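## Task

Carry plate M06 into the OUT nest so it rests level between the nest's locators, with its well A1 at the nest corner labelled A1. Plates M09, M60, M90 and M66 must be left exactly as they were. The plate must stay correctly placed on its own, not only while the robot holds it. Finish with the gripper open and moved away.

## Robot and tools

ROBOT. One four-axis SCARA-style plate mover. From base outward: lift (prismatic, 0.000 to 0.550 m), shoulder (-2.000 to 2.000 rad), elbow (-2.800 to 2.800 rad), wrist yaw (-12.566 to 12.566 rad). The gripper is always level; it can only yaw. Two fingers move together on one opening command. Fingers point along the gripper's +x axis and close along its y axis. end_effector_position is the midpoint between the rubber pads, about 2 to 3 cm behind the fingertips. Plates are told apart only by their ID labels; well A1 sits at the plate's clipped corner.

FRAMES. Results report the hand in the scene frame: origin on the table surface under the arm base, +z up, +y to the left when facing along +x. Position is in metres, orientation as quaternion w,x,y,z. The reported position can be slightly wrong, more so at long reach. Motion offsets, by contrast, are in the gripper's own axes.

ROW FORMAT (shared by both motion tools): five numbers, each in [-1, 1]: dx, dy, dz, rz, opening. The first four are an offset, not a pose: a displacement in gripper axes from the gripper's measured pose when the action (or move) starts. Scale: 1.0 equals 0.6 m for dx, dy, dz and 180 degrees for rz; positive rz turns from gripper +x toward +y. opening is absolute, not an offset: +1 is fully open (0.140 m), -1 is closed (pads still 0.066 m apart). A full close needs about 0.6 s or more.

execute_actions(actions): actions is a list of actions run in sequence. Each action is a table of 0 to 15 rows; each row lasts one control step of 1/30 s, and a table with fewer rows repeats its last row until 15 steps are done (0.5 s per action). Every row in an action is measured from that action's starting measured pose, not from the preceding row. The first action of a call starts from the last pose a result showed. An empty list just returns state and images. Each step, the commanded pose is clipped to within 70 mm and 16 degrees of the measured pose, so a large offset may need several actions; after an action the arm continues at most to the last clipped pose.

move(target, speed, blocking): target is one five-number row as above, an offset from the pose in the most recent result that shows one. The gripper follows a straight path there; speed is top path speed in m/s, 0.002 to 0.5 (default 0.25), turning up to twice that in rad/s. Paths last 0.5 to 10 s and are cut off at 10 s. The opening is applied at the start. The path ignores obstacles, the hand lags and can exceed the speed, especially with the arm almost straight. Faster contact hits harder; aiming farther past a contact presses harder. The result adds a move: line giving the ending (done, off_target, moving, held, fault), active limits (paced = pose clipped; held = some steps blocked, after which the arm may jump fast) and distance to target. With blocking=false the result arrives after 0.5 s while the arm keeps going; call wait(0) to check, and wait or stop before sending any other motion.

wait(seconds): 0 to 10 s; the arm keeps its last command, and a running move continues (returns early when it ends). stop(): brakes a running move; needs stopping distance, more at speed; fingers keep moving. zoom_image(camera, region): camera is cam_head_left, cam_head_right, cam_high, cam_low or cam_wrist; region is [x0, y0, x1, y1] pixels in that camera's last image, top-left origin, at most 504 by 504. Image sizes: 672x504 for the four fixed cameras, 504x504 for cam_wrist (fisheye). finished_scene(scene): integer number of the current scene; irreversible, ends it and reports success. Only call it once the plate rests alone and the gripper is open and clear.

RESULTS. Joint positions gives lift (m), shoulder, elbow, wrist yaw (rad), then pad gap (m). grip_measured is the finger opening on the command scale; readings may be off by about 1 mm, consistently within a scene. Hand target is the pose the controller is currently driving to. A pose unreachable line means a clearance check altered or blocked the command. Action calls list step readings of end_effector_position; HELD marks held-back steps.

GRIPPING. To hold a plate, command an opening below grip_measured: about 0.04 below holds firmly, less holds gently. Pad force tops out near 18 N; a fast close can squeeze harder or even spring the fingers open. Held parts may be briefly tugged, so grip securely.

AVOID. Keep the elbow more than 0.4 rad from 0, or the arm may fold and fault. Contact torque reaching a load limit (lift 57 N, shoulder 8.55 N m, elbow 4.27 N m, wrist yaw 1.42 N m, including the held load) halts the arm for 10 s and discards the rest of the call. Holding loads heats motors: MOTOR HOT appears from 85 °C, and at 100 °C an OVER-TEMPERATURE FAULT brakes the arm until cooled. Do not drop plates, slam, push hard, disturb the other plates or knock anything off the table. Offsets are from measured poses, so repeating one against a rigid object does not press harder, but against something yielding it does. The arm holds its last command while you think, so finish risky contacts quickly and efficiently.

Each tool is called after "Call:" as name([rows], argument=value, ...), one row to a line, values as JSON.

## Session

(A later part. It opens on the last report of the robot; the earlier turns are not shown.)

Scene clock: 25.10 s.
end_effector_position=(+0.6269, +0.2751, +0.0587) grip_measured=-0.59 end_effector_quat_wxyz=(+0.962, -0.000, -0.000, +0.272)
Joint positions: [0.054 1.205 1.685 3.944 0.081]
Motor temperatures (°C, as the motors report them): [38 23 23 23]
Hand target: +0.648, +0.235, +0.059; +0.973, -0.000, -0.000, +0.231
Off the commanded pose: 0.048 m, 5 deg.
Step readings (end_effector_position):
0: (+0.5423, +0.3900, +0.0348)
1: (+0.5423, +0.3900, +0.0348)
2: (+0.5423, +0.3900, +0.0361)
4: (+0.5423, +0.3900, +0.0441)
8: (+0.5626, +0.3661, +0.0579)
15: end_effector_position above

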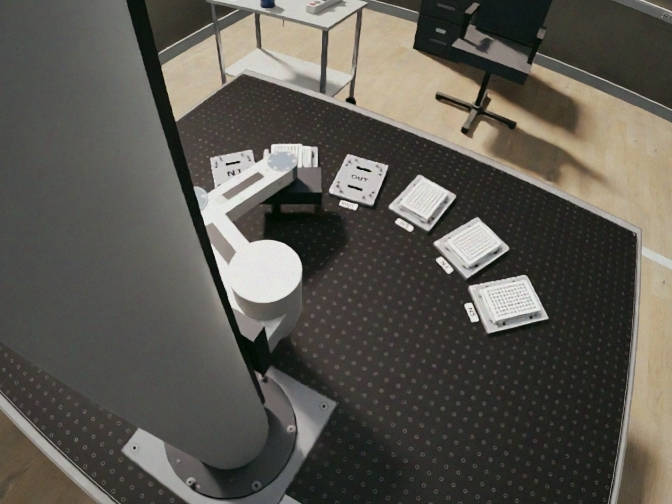

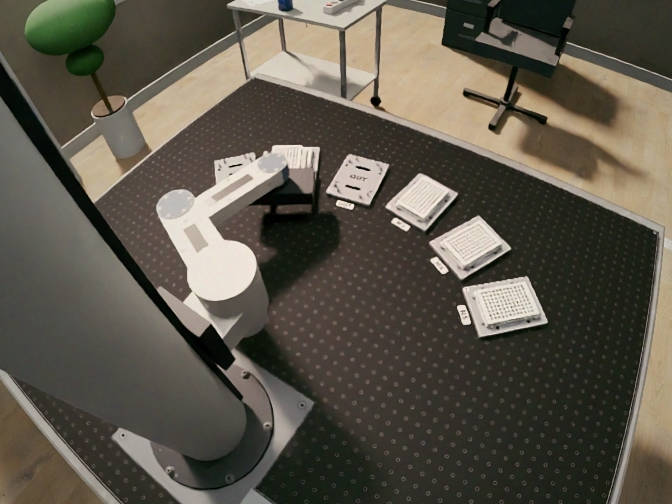

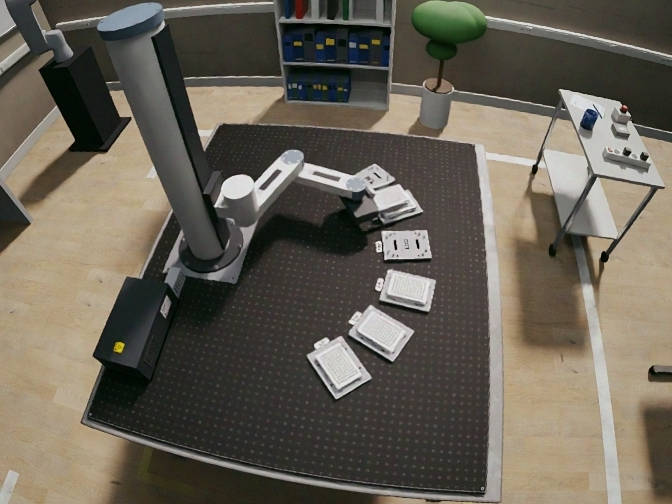

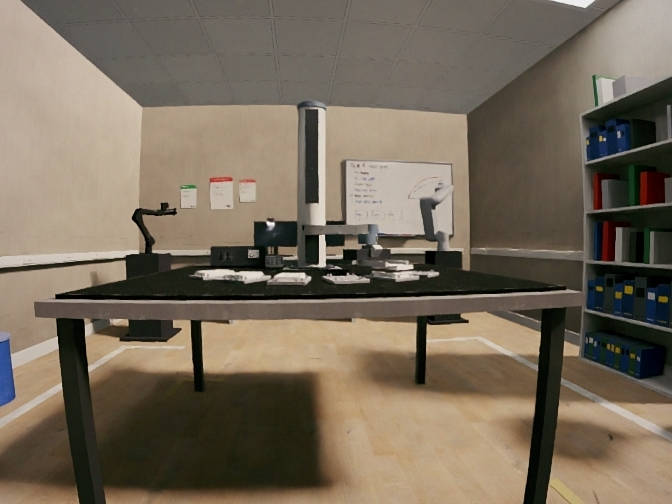

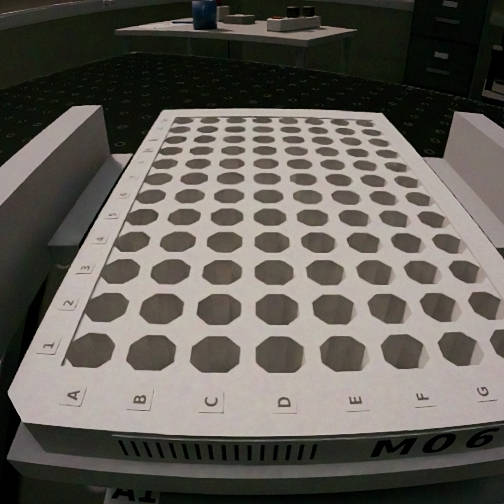

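Call:
execute_actions(actions=[])

Scene clock: 25.27 s.
end_effector_position=(+0.6490, +0.2330, +0.0587) grip_measured=-0.59 end_effector_quat_wxyz=(+0.974, -0.000, -0.000, +0.229)
Joint positions: [0.054 1.117 1.68  3.947 0.081]
Motor temperatures (°C, as the motors report them): [38 23 23 23]
Hand target: +0.648, +0.235, +0.059; +0.973, -0.000, -0.000, +0.231
Off the commanded pose: 0.008 m, 0 deg.

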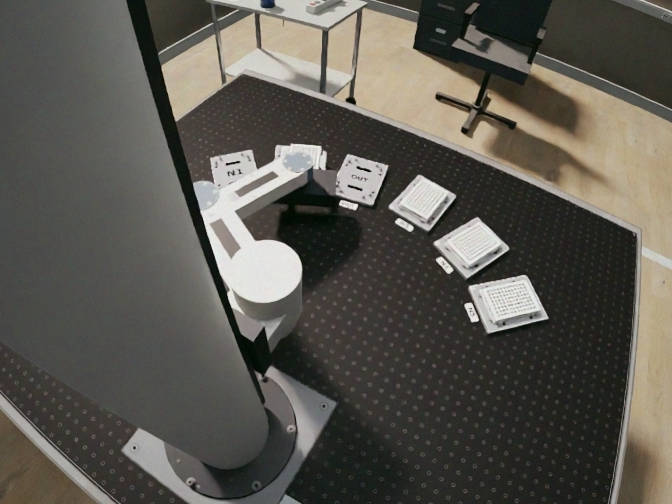

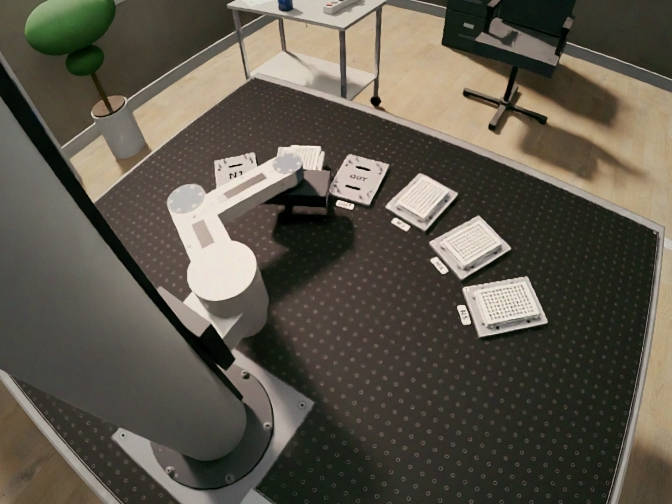

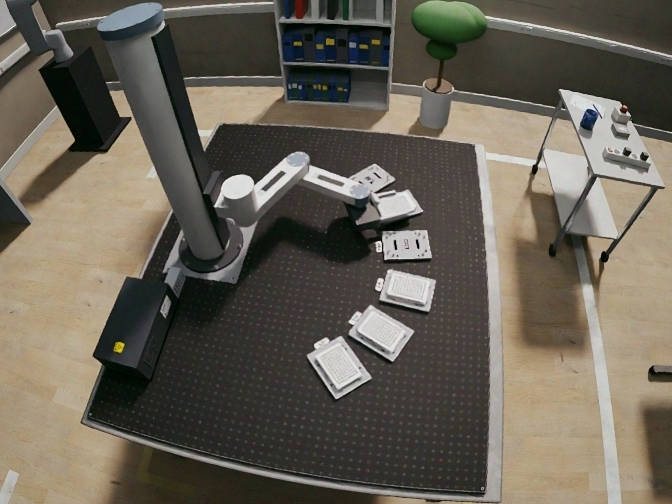

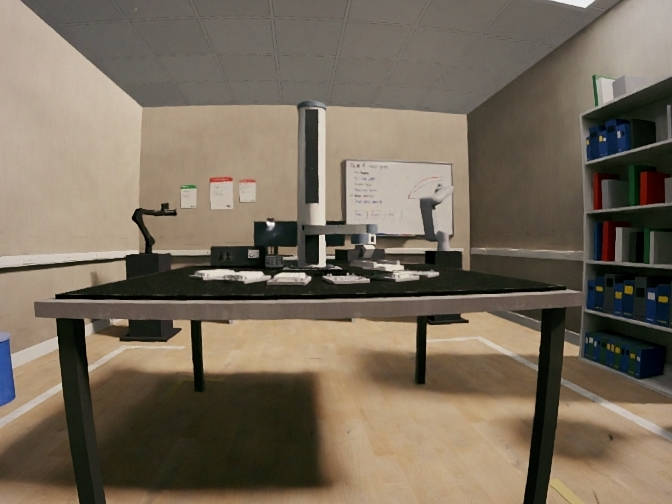

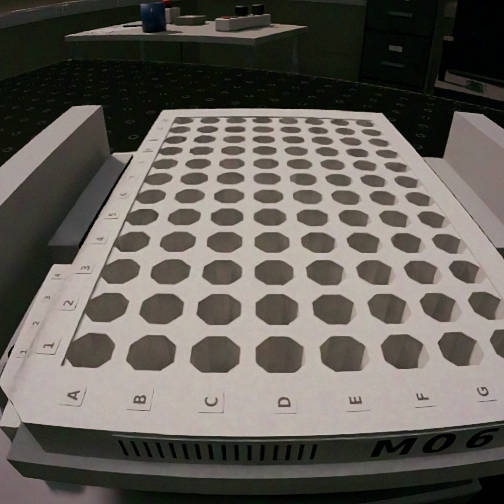

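Call:
zoom_image(camera="cam_wrist", region=[0, 404, 140, 504])

Region (0, 404, 140, 504) of cam_wrist's 504x504 image, scaled by 3.600, with more detail than that image has; it fills the top 360 rows of this view, and the rest is white.

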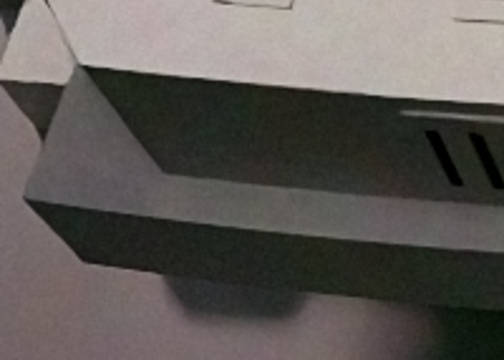

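Call:
execute_actions(actions=[])

Scene clock: 26.63 s.
end_effector_position=(+0.6485, +0.2344, +0.0587) grip_measured=-0.59 end_effector_quat_wxyz=(+0.973, -0.000, -0.000, +0.230)
Joint positions: [0.054 1.119 1.681 3.948 0.081]
Motor temperatures (°C, as the motors report them): [38 23 23 23]
Hand target: +0.648, +0.235, +0.059; +0.973, -0.000, -0.000, +0.231
Off the commanded pose: 0.008 m, 0 deg.

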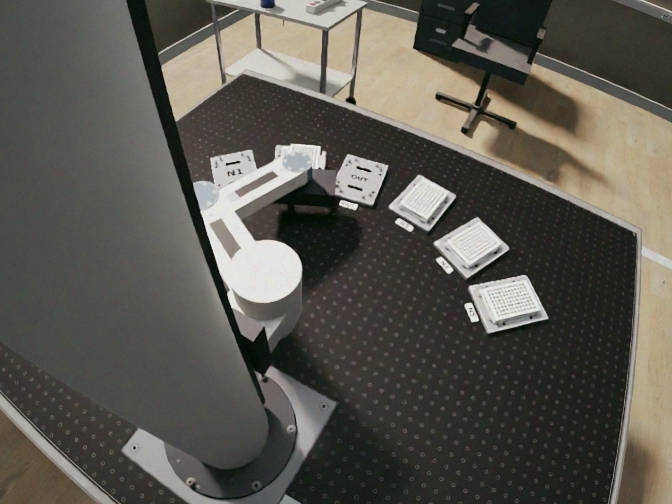

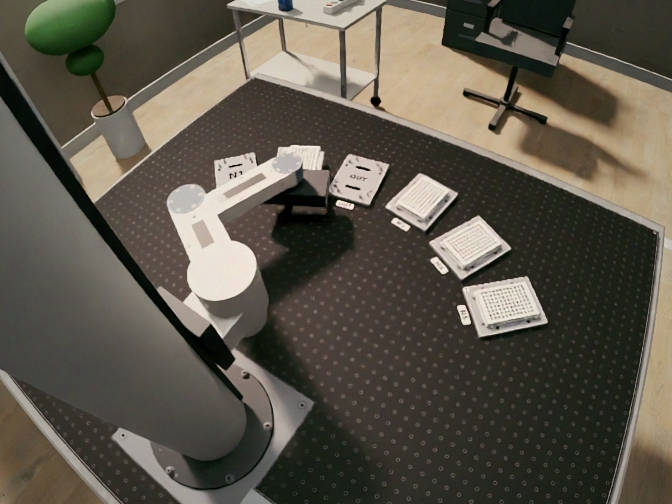

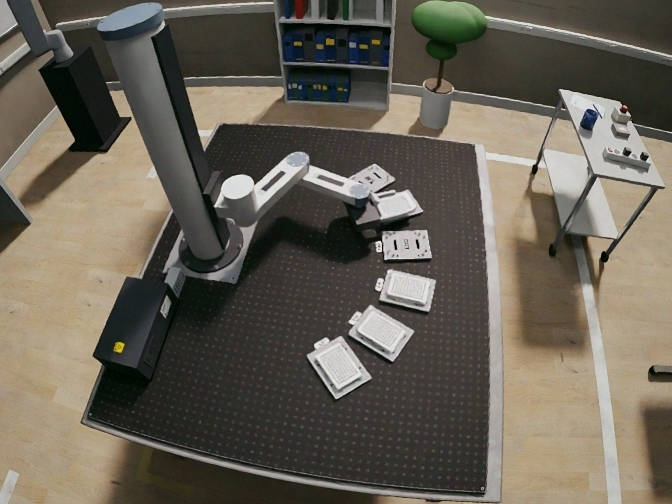

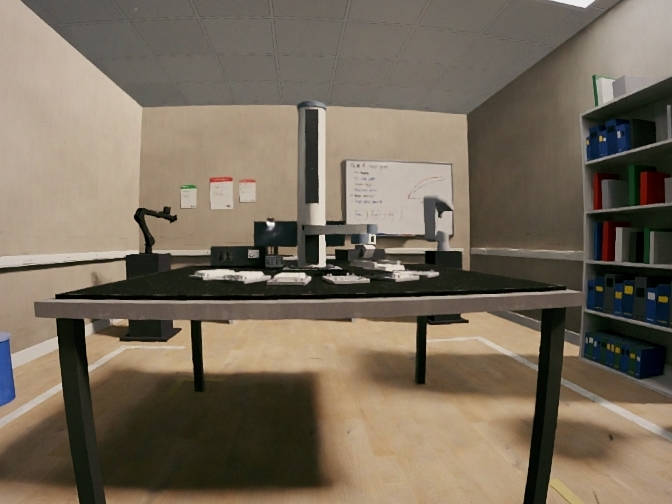

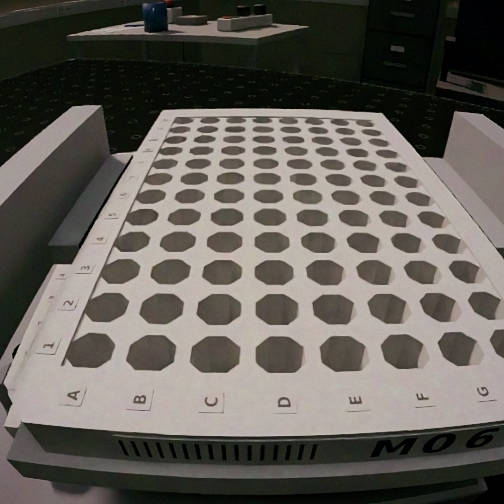

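Call:
execute_actions([
  [[0.0063,-0.1183,0,-0.04229,-0.635],[0.0063,-0.1183,0,-0.04229,-0.635],[0.00575,-0.12367,0,-0.04417,-0.635],[0.0046,-0.1342,0,-0.04793,-0.635],[0.00265,-0.14988,0,-0.05357,-0.635],[-0.00083,-0.17335,0,-0.06203,-0.635],[-0.00592,-0.2019,-0.0033,-0.07237,-0.635],[-0.01255,-0.23297,-0.0075,-0.08364,-0.635],[-0.0204,-0.26122,-0.0117,-0.093983,-0.635],[-0.02285,-0.26078,-0.0158,-0.093983,-0.635],[-0.02528,-0.26022,-0.01983,-0.093983,-0.635],[-0.02737,-0.25963,-0.01983,-0.093983,-0.635],[-0.02865,-0.25925,-0.01983,-0.093983,-0.635],[-0.029282,-0.259048,-0.01983,-0.093983,-0.635],[-0.029282,-0.259048,-0.01983,-0.093983,-0.635]],
])

Scene clock: 42.30 s.
end_effector_position=(+0.7016, +0.0865, +0.0468) grip_measured=-0.59 end_effector_quat_wxyz=(+0.997, -0.000, -0.000, +0.083)
Joint positions: [0.042 0.809 1.712 3.928 0.081]
Motor temperatures (°C, as the motors report them): [38 23 23 23]
Hand target: +0.702, +0.088, +0.047; +0.996, -0.000, -0.000, +0.085
Off the commanded pose: 0.001 m, 0 deg.
Step readings (end_effector_position):
0: (+0.6485, +0.2344, +0.0587)
1: (+0.6486, +0.2343, +0.0587)
2: (+0.6496, +0.2325, +0.0587)
4: (+0.6563, +0.2183, +0.0587)
8: (+0.6788, +0.1591, +0.0587)
15: end_effector_position above

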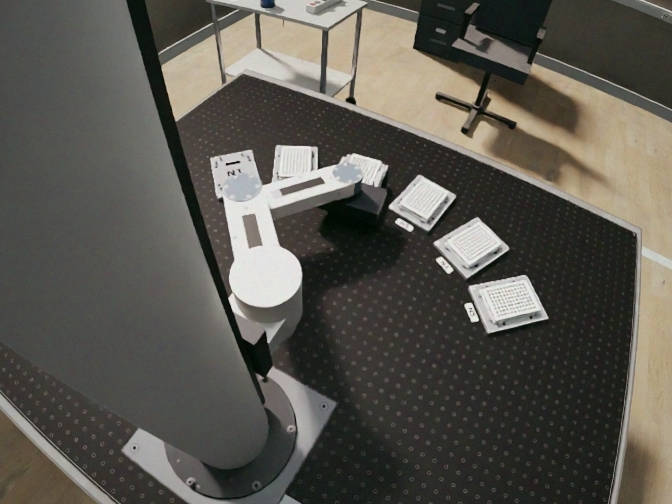

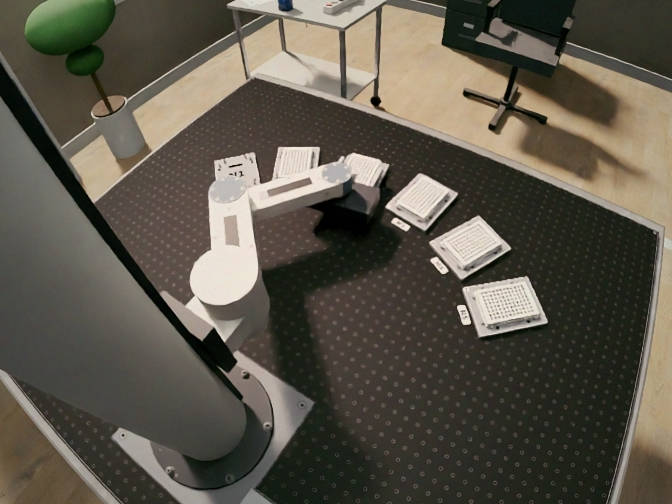

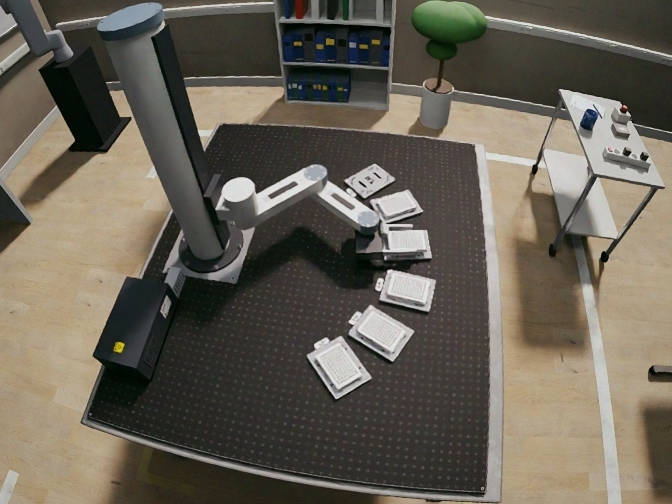

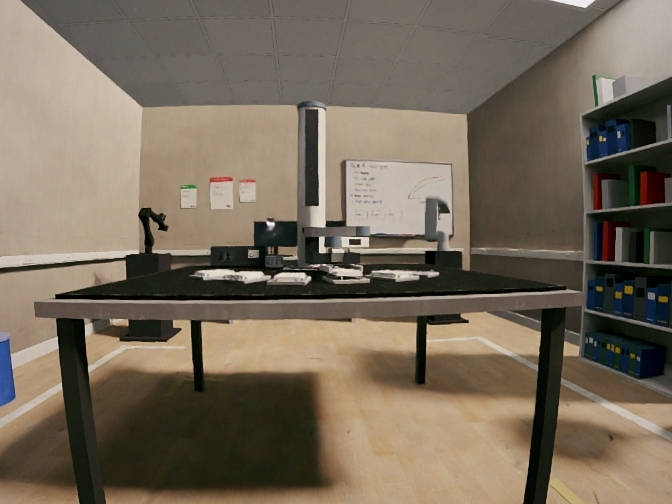

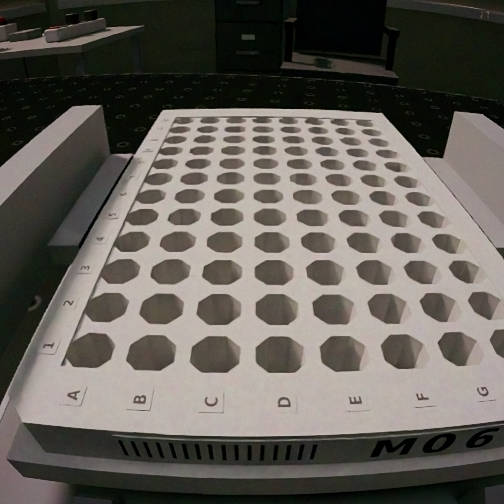

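Call:
execute_actions(actions=[])

Call:
zoom_image(camera="cam_wrist", region=[40, 464, 140, 504])

Call:
zoom_image(camera="cam_wrist", region=[434, 454, 504, 504])

Scene clock: 42.50 s.
end_effector_position=(+0.7024, +0.0874, +0.0468) grip_measured=-0.59 end_effector_quat_wxyz=(+0.996, -0.000, -0.000, +0.085)
Joint positions: [0.042 0.808 1.718 3.927 0.081]
Motor temperatures (°C, as the motors report them): [38 23 23 23]
Hand target: +0.702, +0.088, +0.047; +0.996, -0.000, -0.000, +0.085
Off the commanded pose: 0.000 m, 0 deg.

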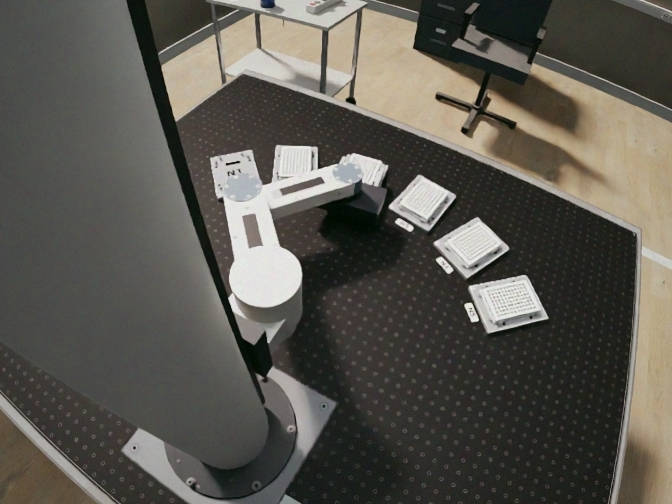

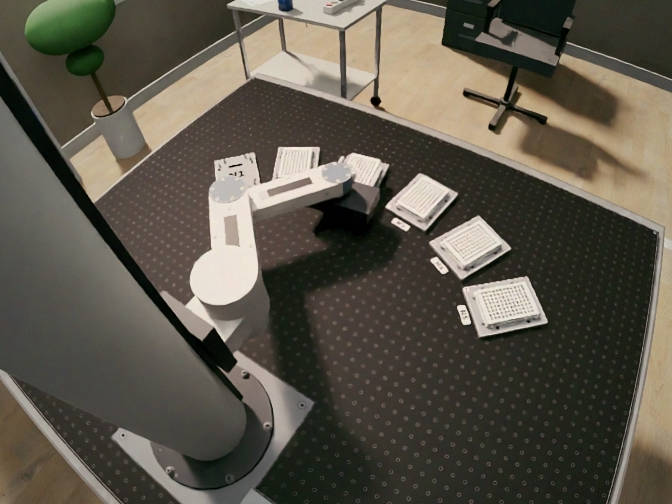

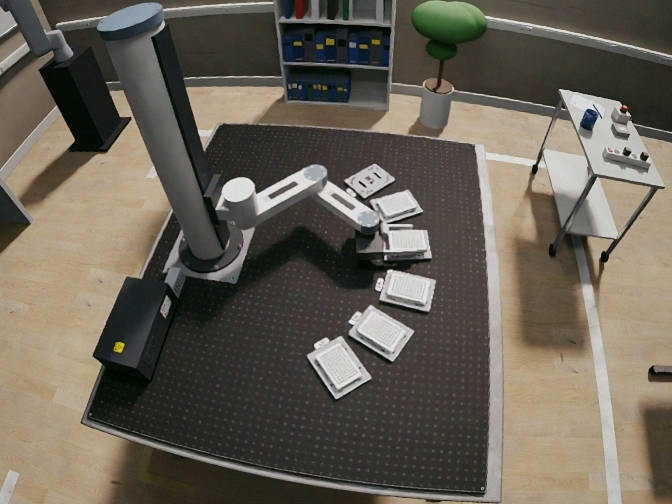

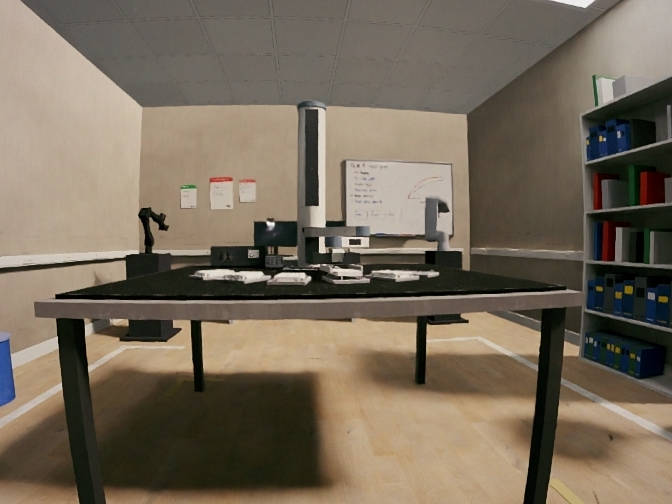

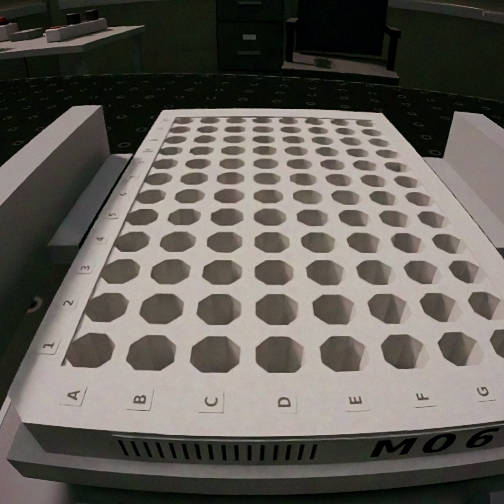

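Region (40, 464, 140, 504) of cam_wrist's 504x504 image, scaled by 5.040, with more detail than that image has; it fills the top 202 rows of this view, and the rest is white.

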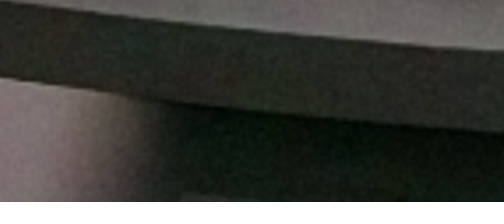

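Region (434, 454, 504, 504) of cam_wrist's 504x504 image, scaled by 7.200, with more detail than that image has; it fills the top 360 rows of this view, and the rest is white.

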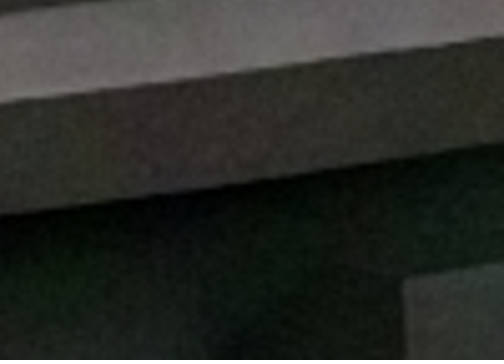

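Call:
execute_actions(actions=[])

Call:
zoom_image(camera="cam_wrist", region=[64, 484, 104, 504])

Call:
zoom_image(camera="cam_wrist", region=[474, 474, 504, 504])

Scene clock: 42.60 s.
end_effector_position=(+0.7024, +0.0874, +0.0468) grip_measured=-0.59 end_effector_quat_wxyz=(+0.996, -0.000, -0.000, +0.085)
Joint positions: [0.042 0.808 1.718 3.927 0.081]
Motor temperatures (°C, as the motors report them): [38 23 23 23]
Hand target: +0.702, +0.088, +0.047; +0.996, -0.000, -0.000, +0.085
Off the commanded pose: 0.000 m, 0 deg.

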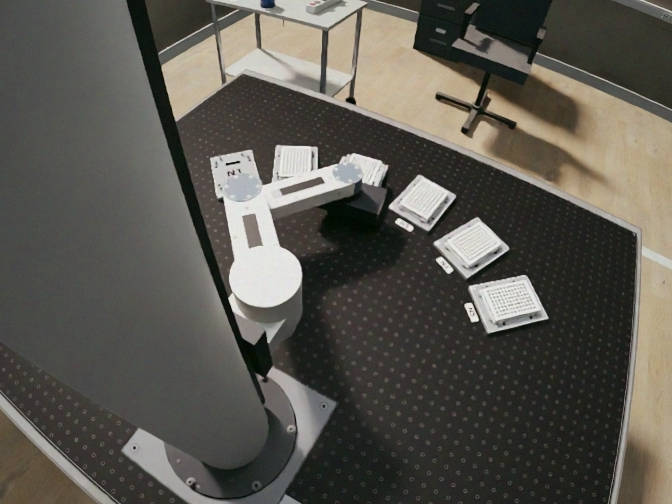

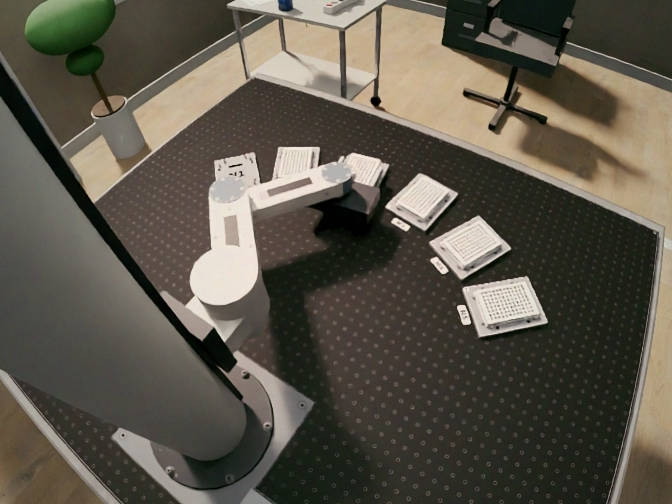

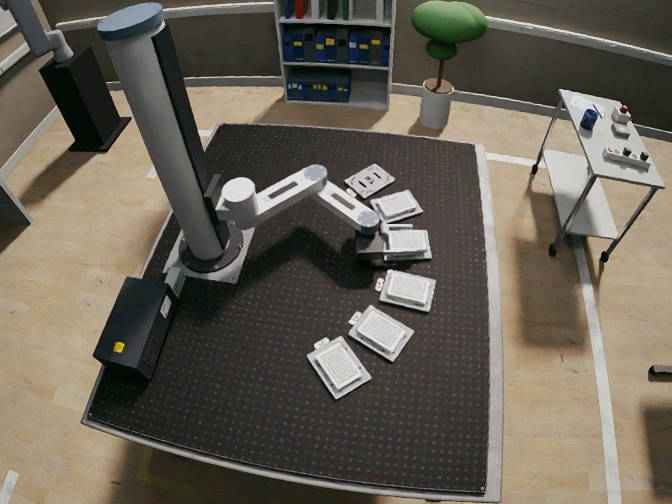

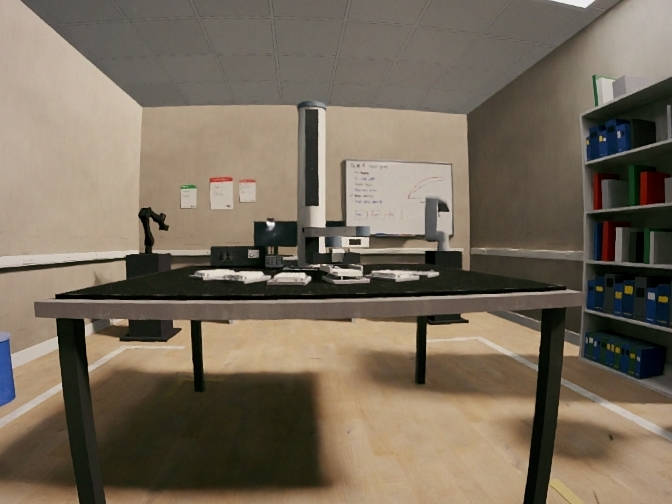

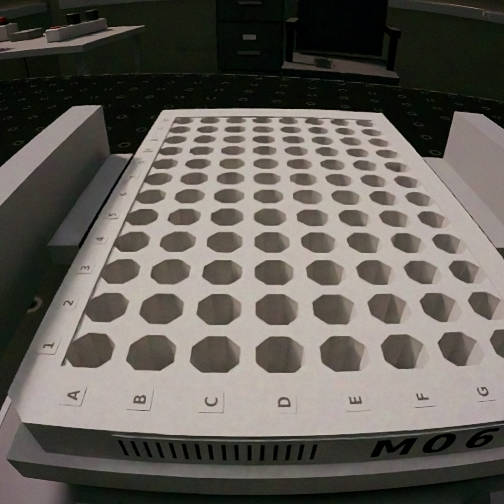

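Region (64, 484, 104, 504) of cam_wrist's 504x504 image, scaled by 12.600, with more detail than that image has.

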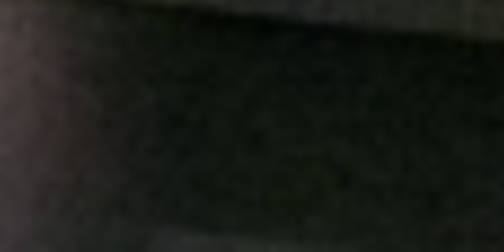

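Region (474, 474, 504, 504) of cam_wrist's 504x504 image, scaled by 16.800, with more detail than that image has.

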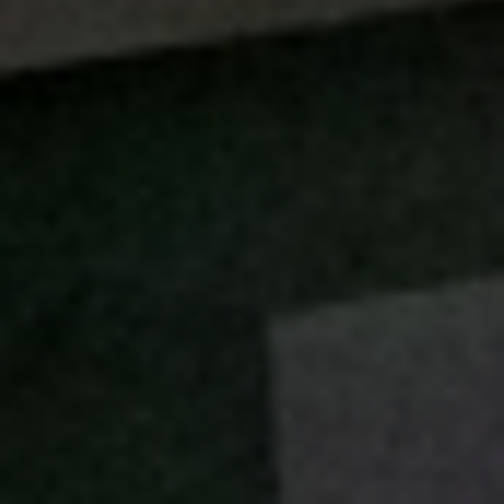

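Call:
zoom_image(camera="cam_wrist", region=[0, 404, 140, 504])

Call:
zoom_image(camera="cam_wrist", region=[0, 240, 120, 440])

Call:
zoom_image(camera="cam_wrist", region=[100, 90, 200, 170])

Call:
zoom_image(camera="cam_high", region=[350, 200, 450, 290])

Region (0, 404, 140, 504) of cam_wrist's 504x504 image, scaled by 3.600, with more detail than that image has; it fills the top 360 rows of this view, and the rest is white.

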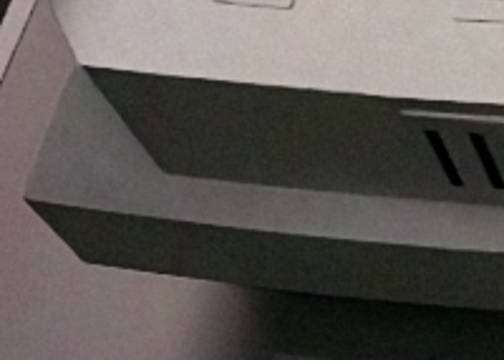

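Region (0, 240, 120, 440) of cam_wrist's 504x504 image, scaled by 2.520, with more detail than that image has; it fills the left 302 columns of this view, and the rest is white.

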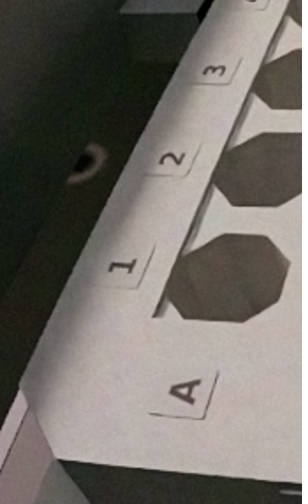

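Region (100, 90, 200, 170) of cam_wrist's 504x504 image, scaled by 5.040, with more detail than that image has; it fills the top 403 rows of this view, and the rest is white.

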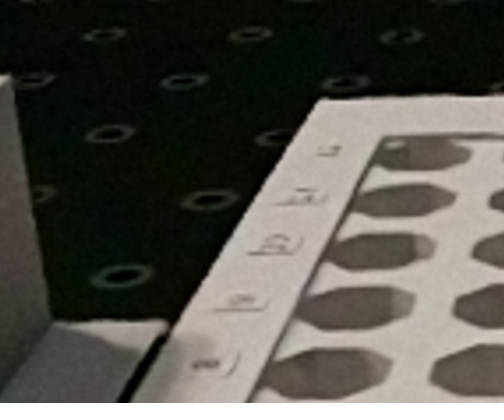

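Region (350, 200, 450, 290) of cam_high's 672x504 image, scaled by 5.040, with more detail than that image has; it fills the top 454 rows of this view, and the rest is white.

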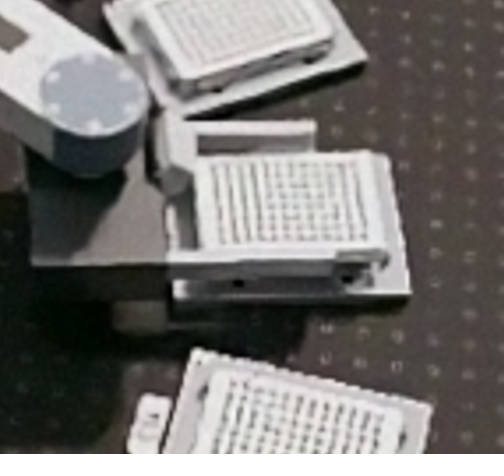

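Call:
zoom_image(camera="cam_wrist", region=[0, 350, 50, 430])

Call:
zoom_image(camera="cam_wrist", region=[120, 125, 160, 165])

Region (0, 350, 50, 430) of cam_wrist's 504x504 image, scaled by 6.300, with more detail than that image has; it fills the left 315 columns of this view, and the rest is white.

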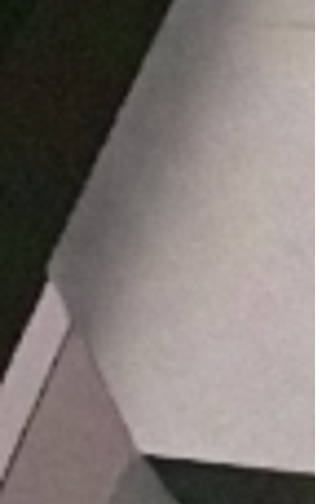

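Region (120, 125, 160, 165) of cam_wrist's 504x504 image, scaled by 12.600, with more detail than that image has.

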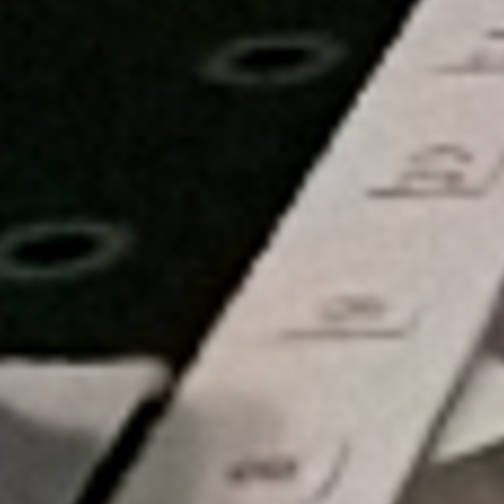

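Call:
execute_actions([
  [[-0.00025,0.00022,-0.00083,0,-0.635],[-0.00025,0.00022,-0.0020,0,-0.635],[-0.00025,0.00022,-0.00367,0,-0.635],[-0.00025,0.00022,-0.00567,0,-0.635],[-0.00025,0.00022,-0.00783,0,-0.635],[-0.00025,0.00022,-0.0100,0,-0.635],[-0.00025,0.00022,-0.0120,0,-0.635],[-0.00025,0.00022,-0.01383,0,-0.635],[-0.00025,0.00022,-0.0155,0,-0.635],[-0.00025,0.00022,-0.01683,0,-0.635],[-0.00025,0.00022,-0.01783,0,-0.635],[-0.00025,0.00022,-0.01858,0,-0.635],[-0.00025,0.00022,-0.01917,0,-0.635],[-0.00025,0.00022,-0.01953,0,-0.635],[-0.00025,0.00022,-0.01978,0,-0.635]],
])

Scene clock: 44.47 s.
end_effector_position=(+0.7022, +0.0874, +0.0350) grip_measured=-0.59 end_effector_quat_wxyz=(+0.996, -0.000, -0.000, +0.084)
Joint positions: [0.03  0.809 1.717 3.927 0.081]
Motor temperatures (°C, as the motors report them): [38 23 23 23]
Hand target: +0.702, +0.087, +0.035; +0.996, -0.000, -0.000, +0.085
Off the commanded pose: 0.000 m, 0 deg.
Step readings (end_effector_position):
0: (+0.7024, +0.0874, +0.0468)
1: (+0.7024, +0.0874, +0.0468)
2: (+0.7022, +0.0874, +0.0463)
4: (+0.7022, +0.0874, +0.0447)
8: (+0.7022, +0.0874, +0.0397)
15: end_effector_position above

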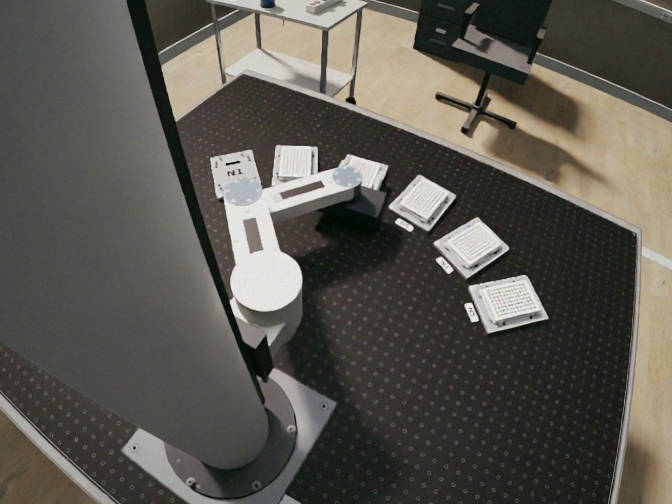

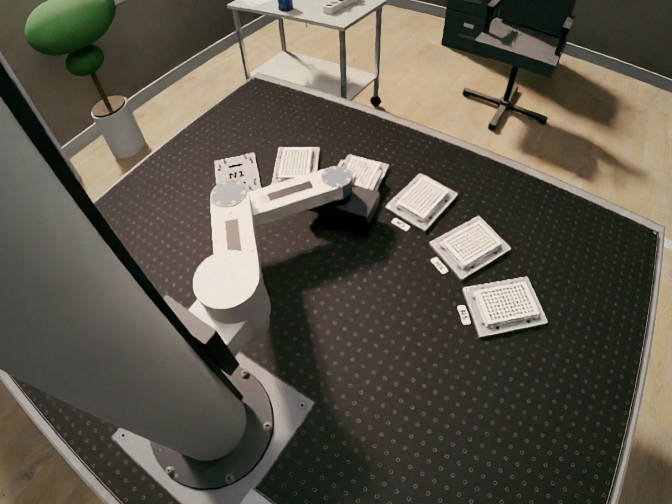

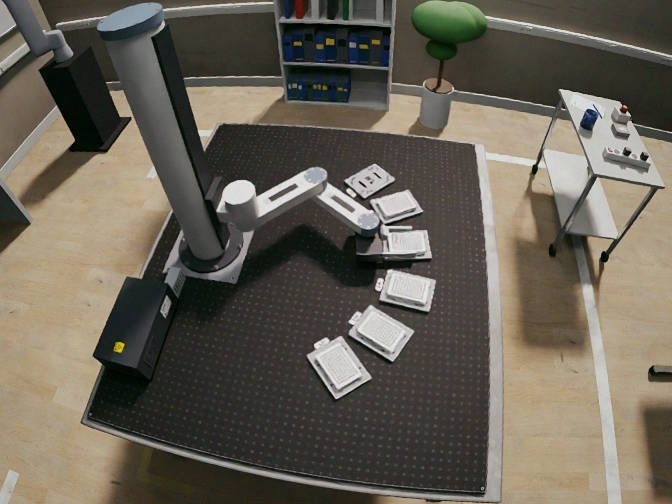

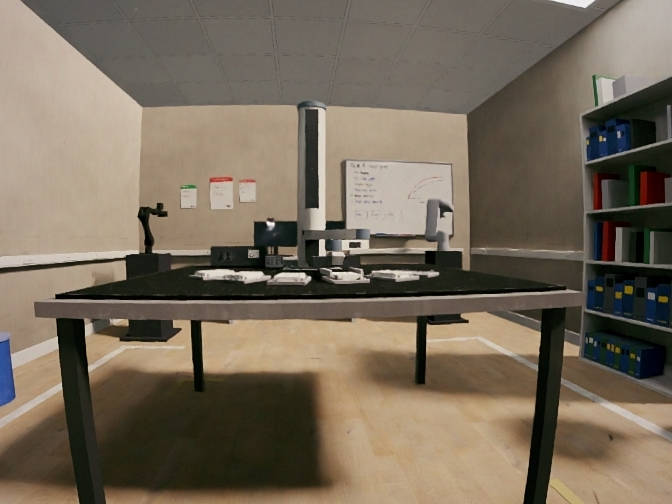

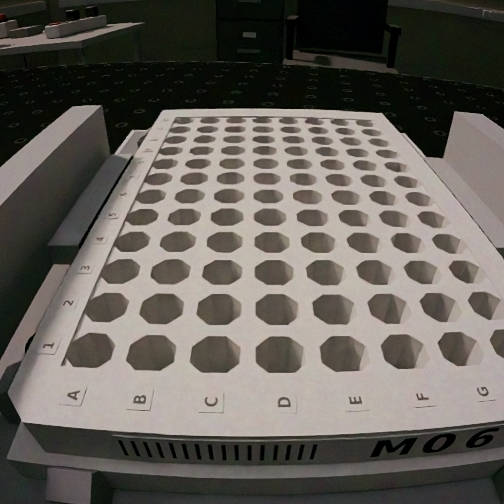

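Call:
execute_actions(actions=[])

Call:
zoom_image(camera="cam_wrist", region=[0, 404, 140, 504])

Call:
zoom_image(camera="cam_wrist", region=[100, 90, 200, 170])

Call:
zoom_image(camera="cam_wrist", region=[360, 90, 460, 170])

Call:
zoom_image(camera="cam_wrist", region=[85, 460, 135, 504])

Scene clock: 44.63 s.
end_effector_position=(+0.7022, +0.0874, +0.0349) grip_measured=-0.59 end_effector_quat_wxyz=(+0.996, -0.000, -0.000, +0.084)
Joint positions: [0.03  0.809 1.717 3.927 0.081]
Motor temperatures (°C, as the motors report them): [38 23 23 23]
Hand target: +0.702, +0.087, +0.035; +0.996, -0.000, -0.000, +0.085
Off the commanded pose: 0.000 m, 0 deg.

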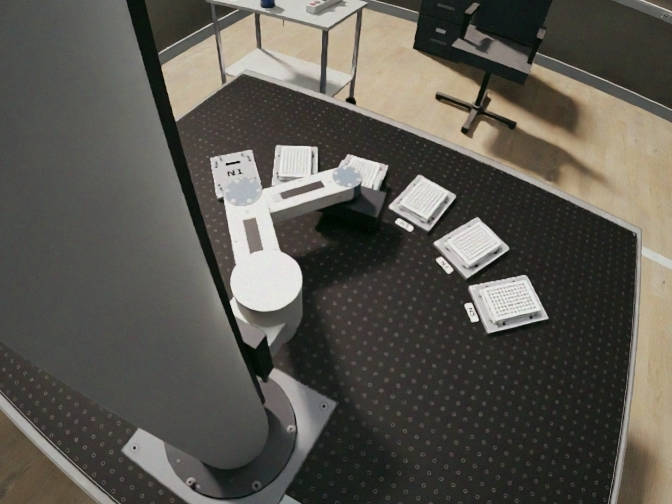

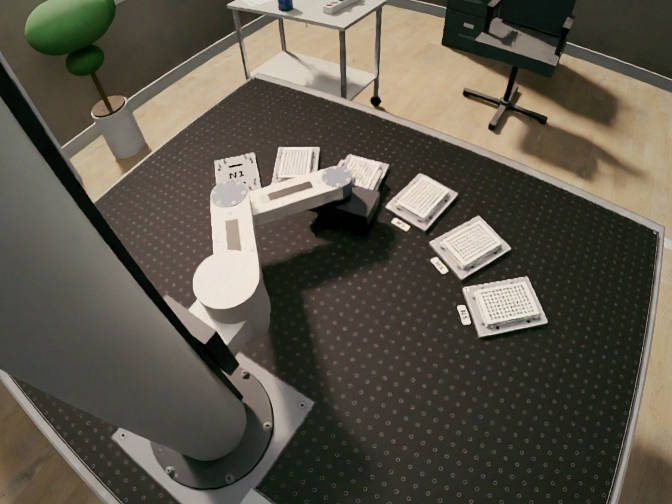

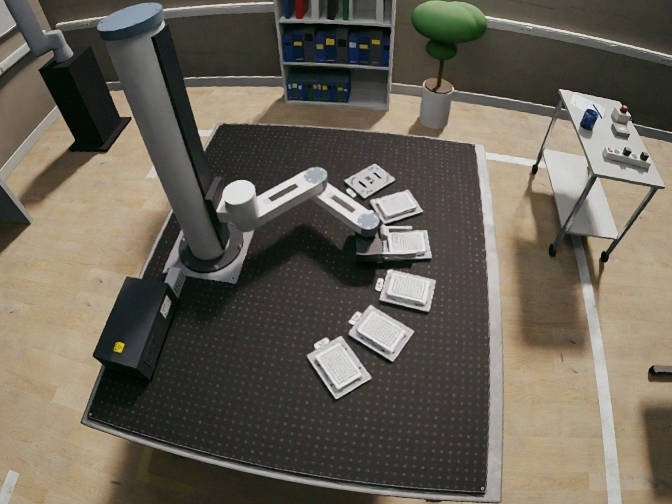

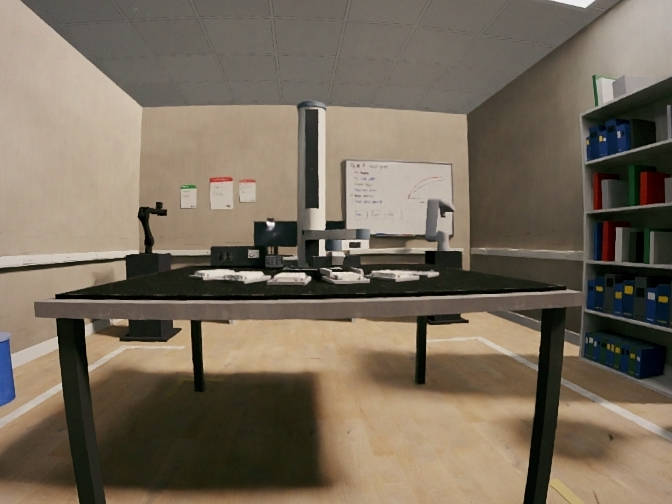

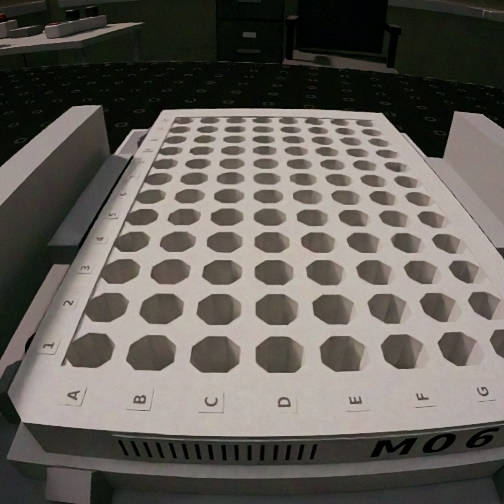

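Region (0, 404, 140, 504) of cam_wrist's 504x504 image, scaled by 3.600, with more detail than that image has; it fills the top 360 rows of this view, and the rest is white.

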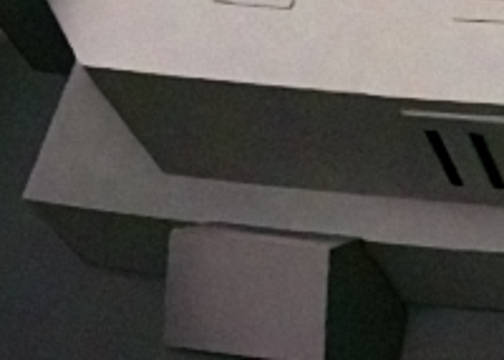

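Region (100, 90, 200, 170) of cam_wrist's 504x504 image, scaled by 5.040, with more detail than that image has; it fills the top 403 rows of this view, and the rest is white.

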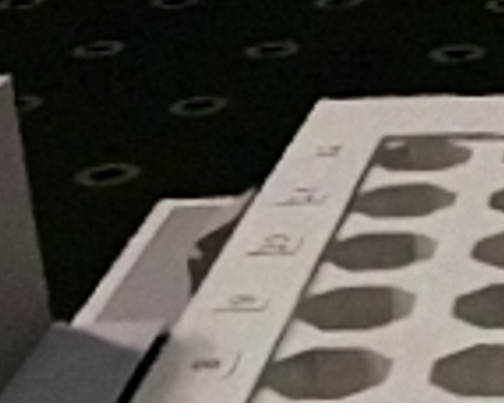

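Region (360, 90, 460, 170) of cam_wrist's 504x504 image, scaled by 5.040, with more detail than that image has; it fills the top 403 rows of this view, and the rest is white.

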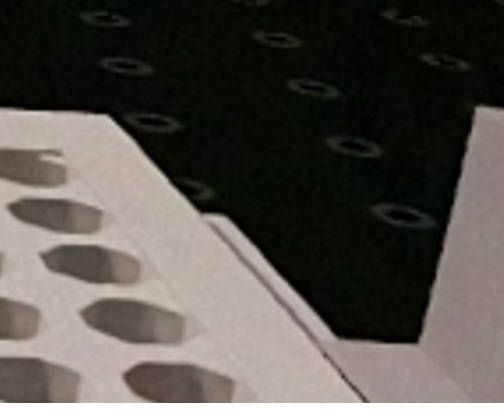

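Region (85, 460, 135, 504) of cam_wrist's 504x504 image, scaled by 10.080, with more detail than that image has; it fills the top 444 rows of this view, and the rest is white.

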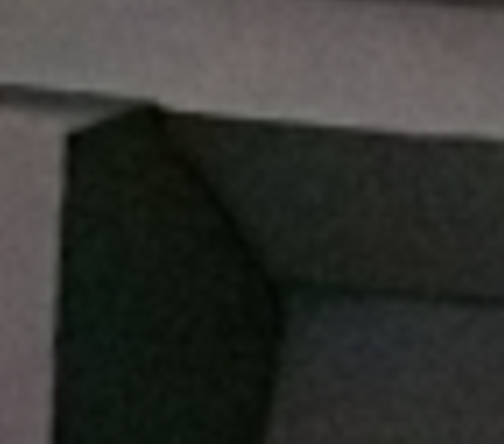

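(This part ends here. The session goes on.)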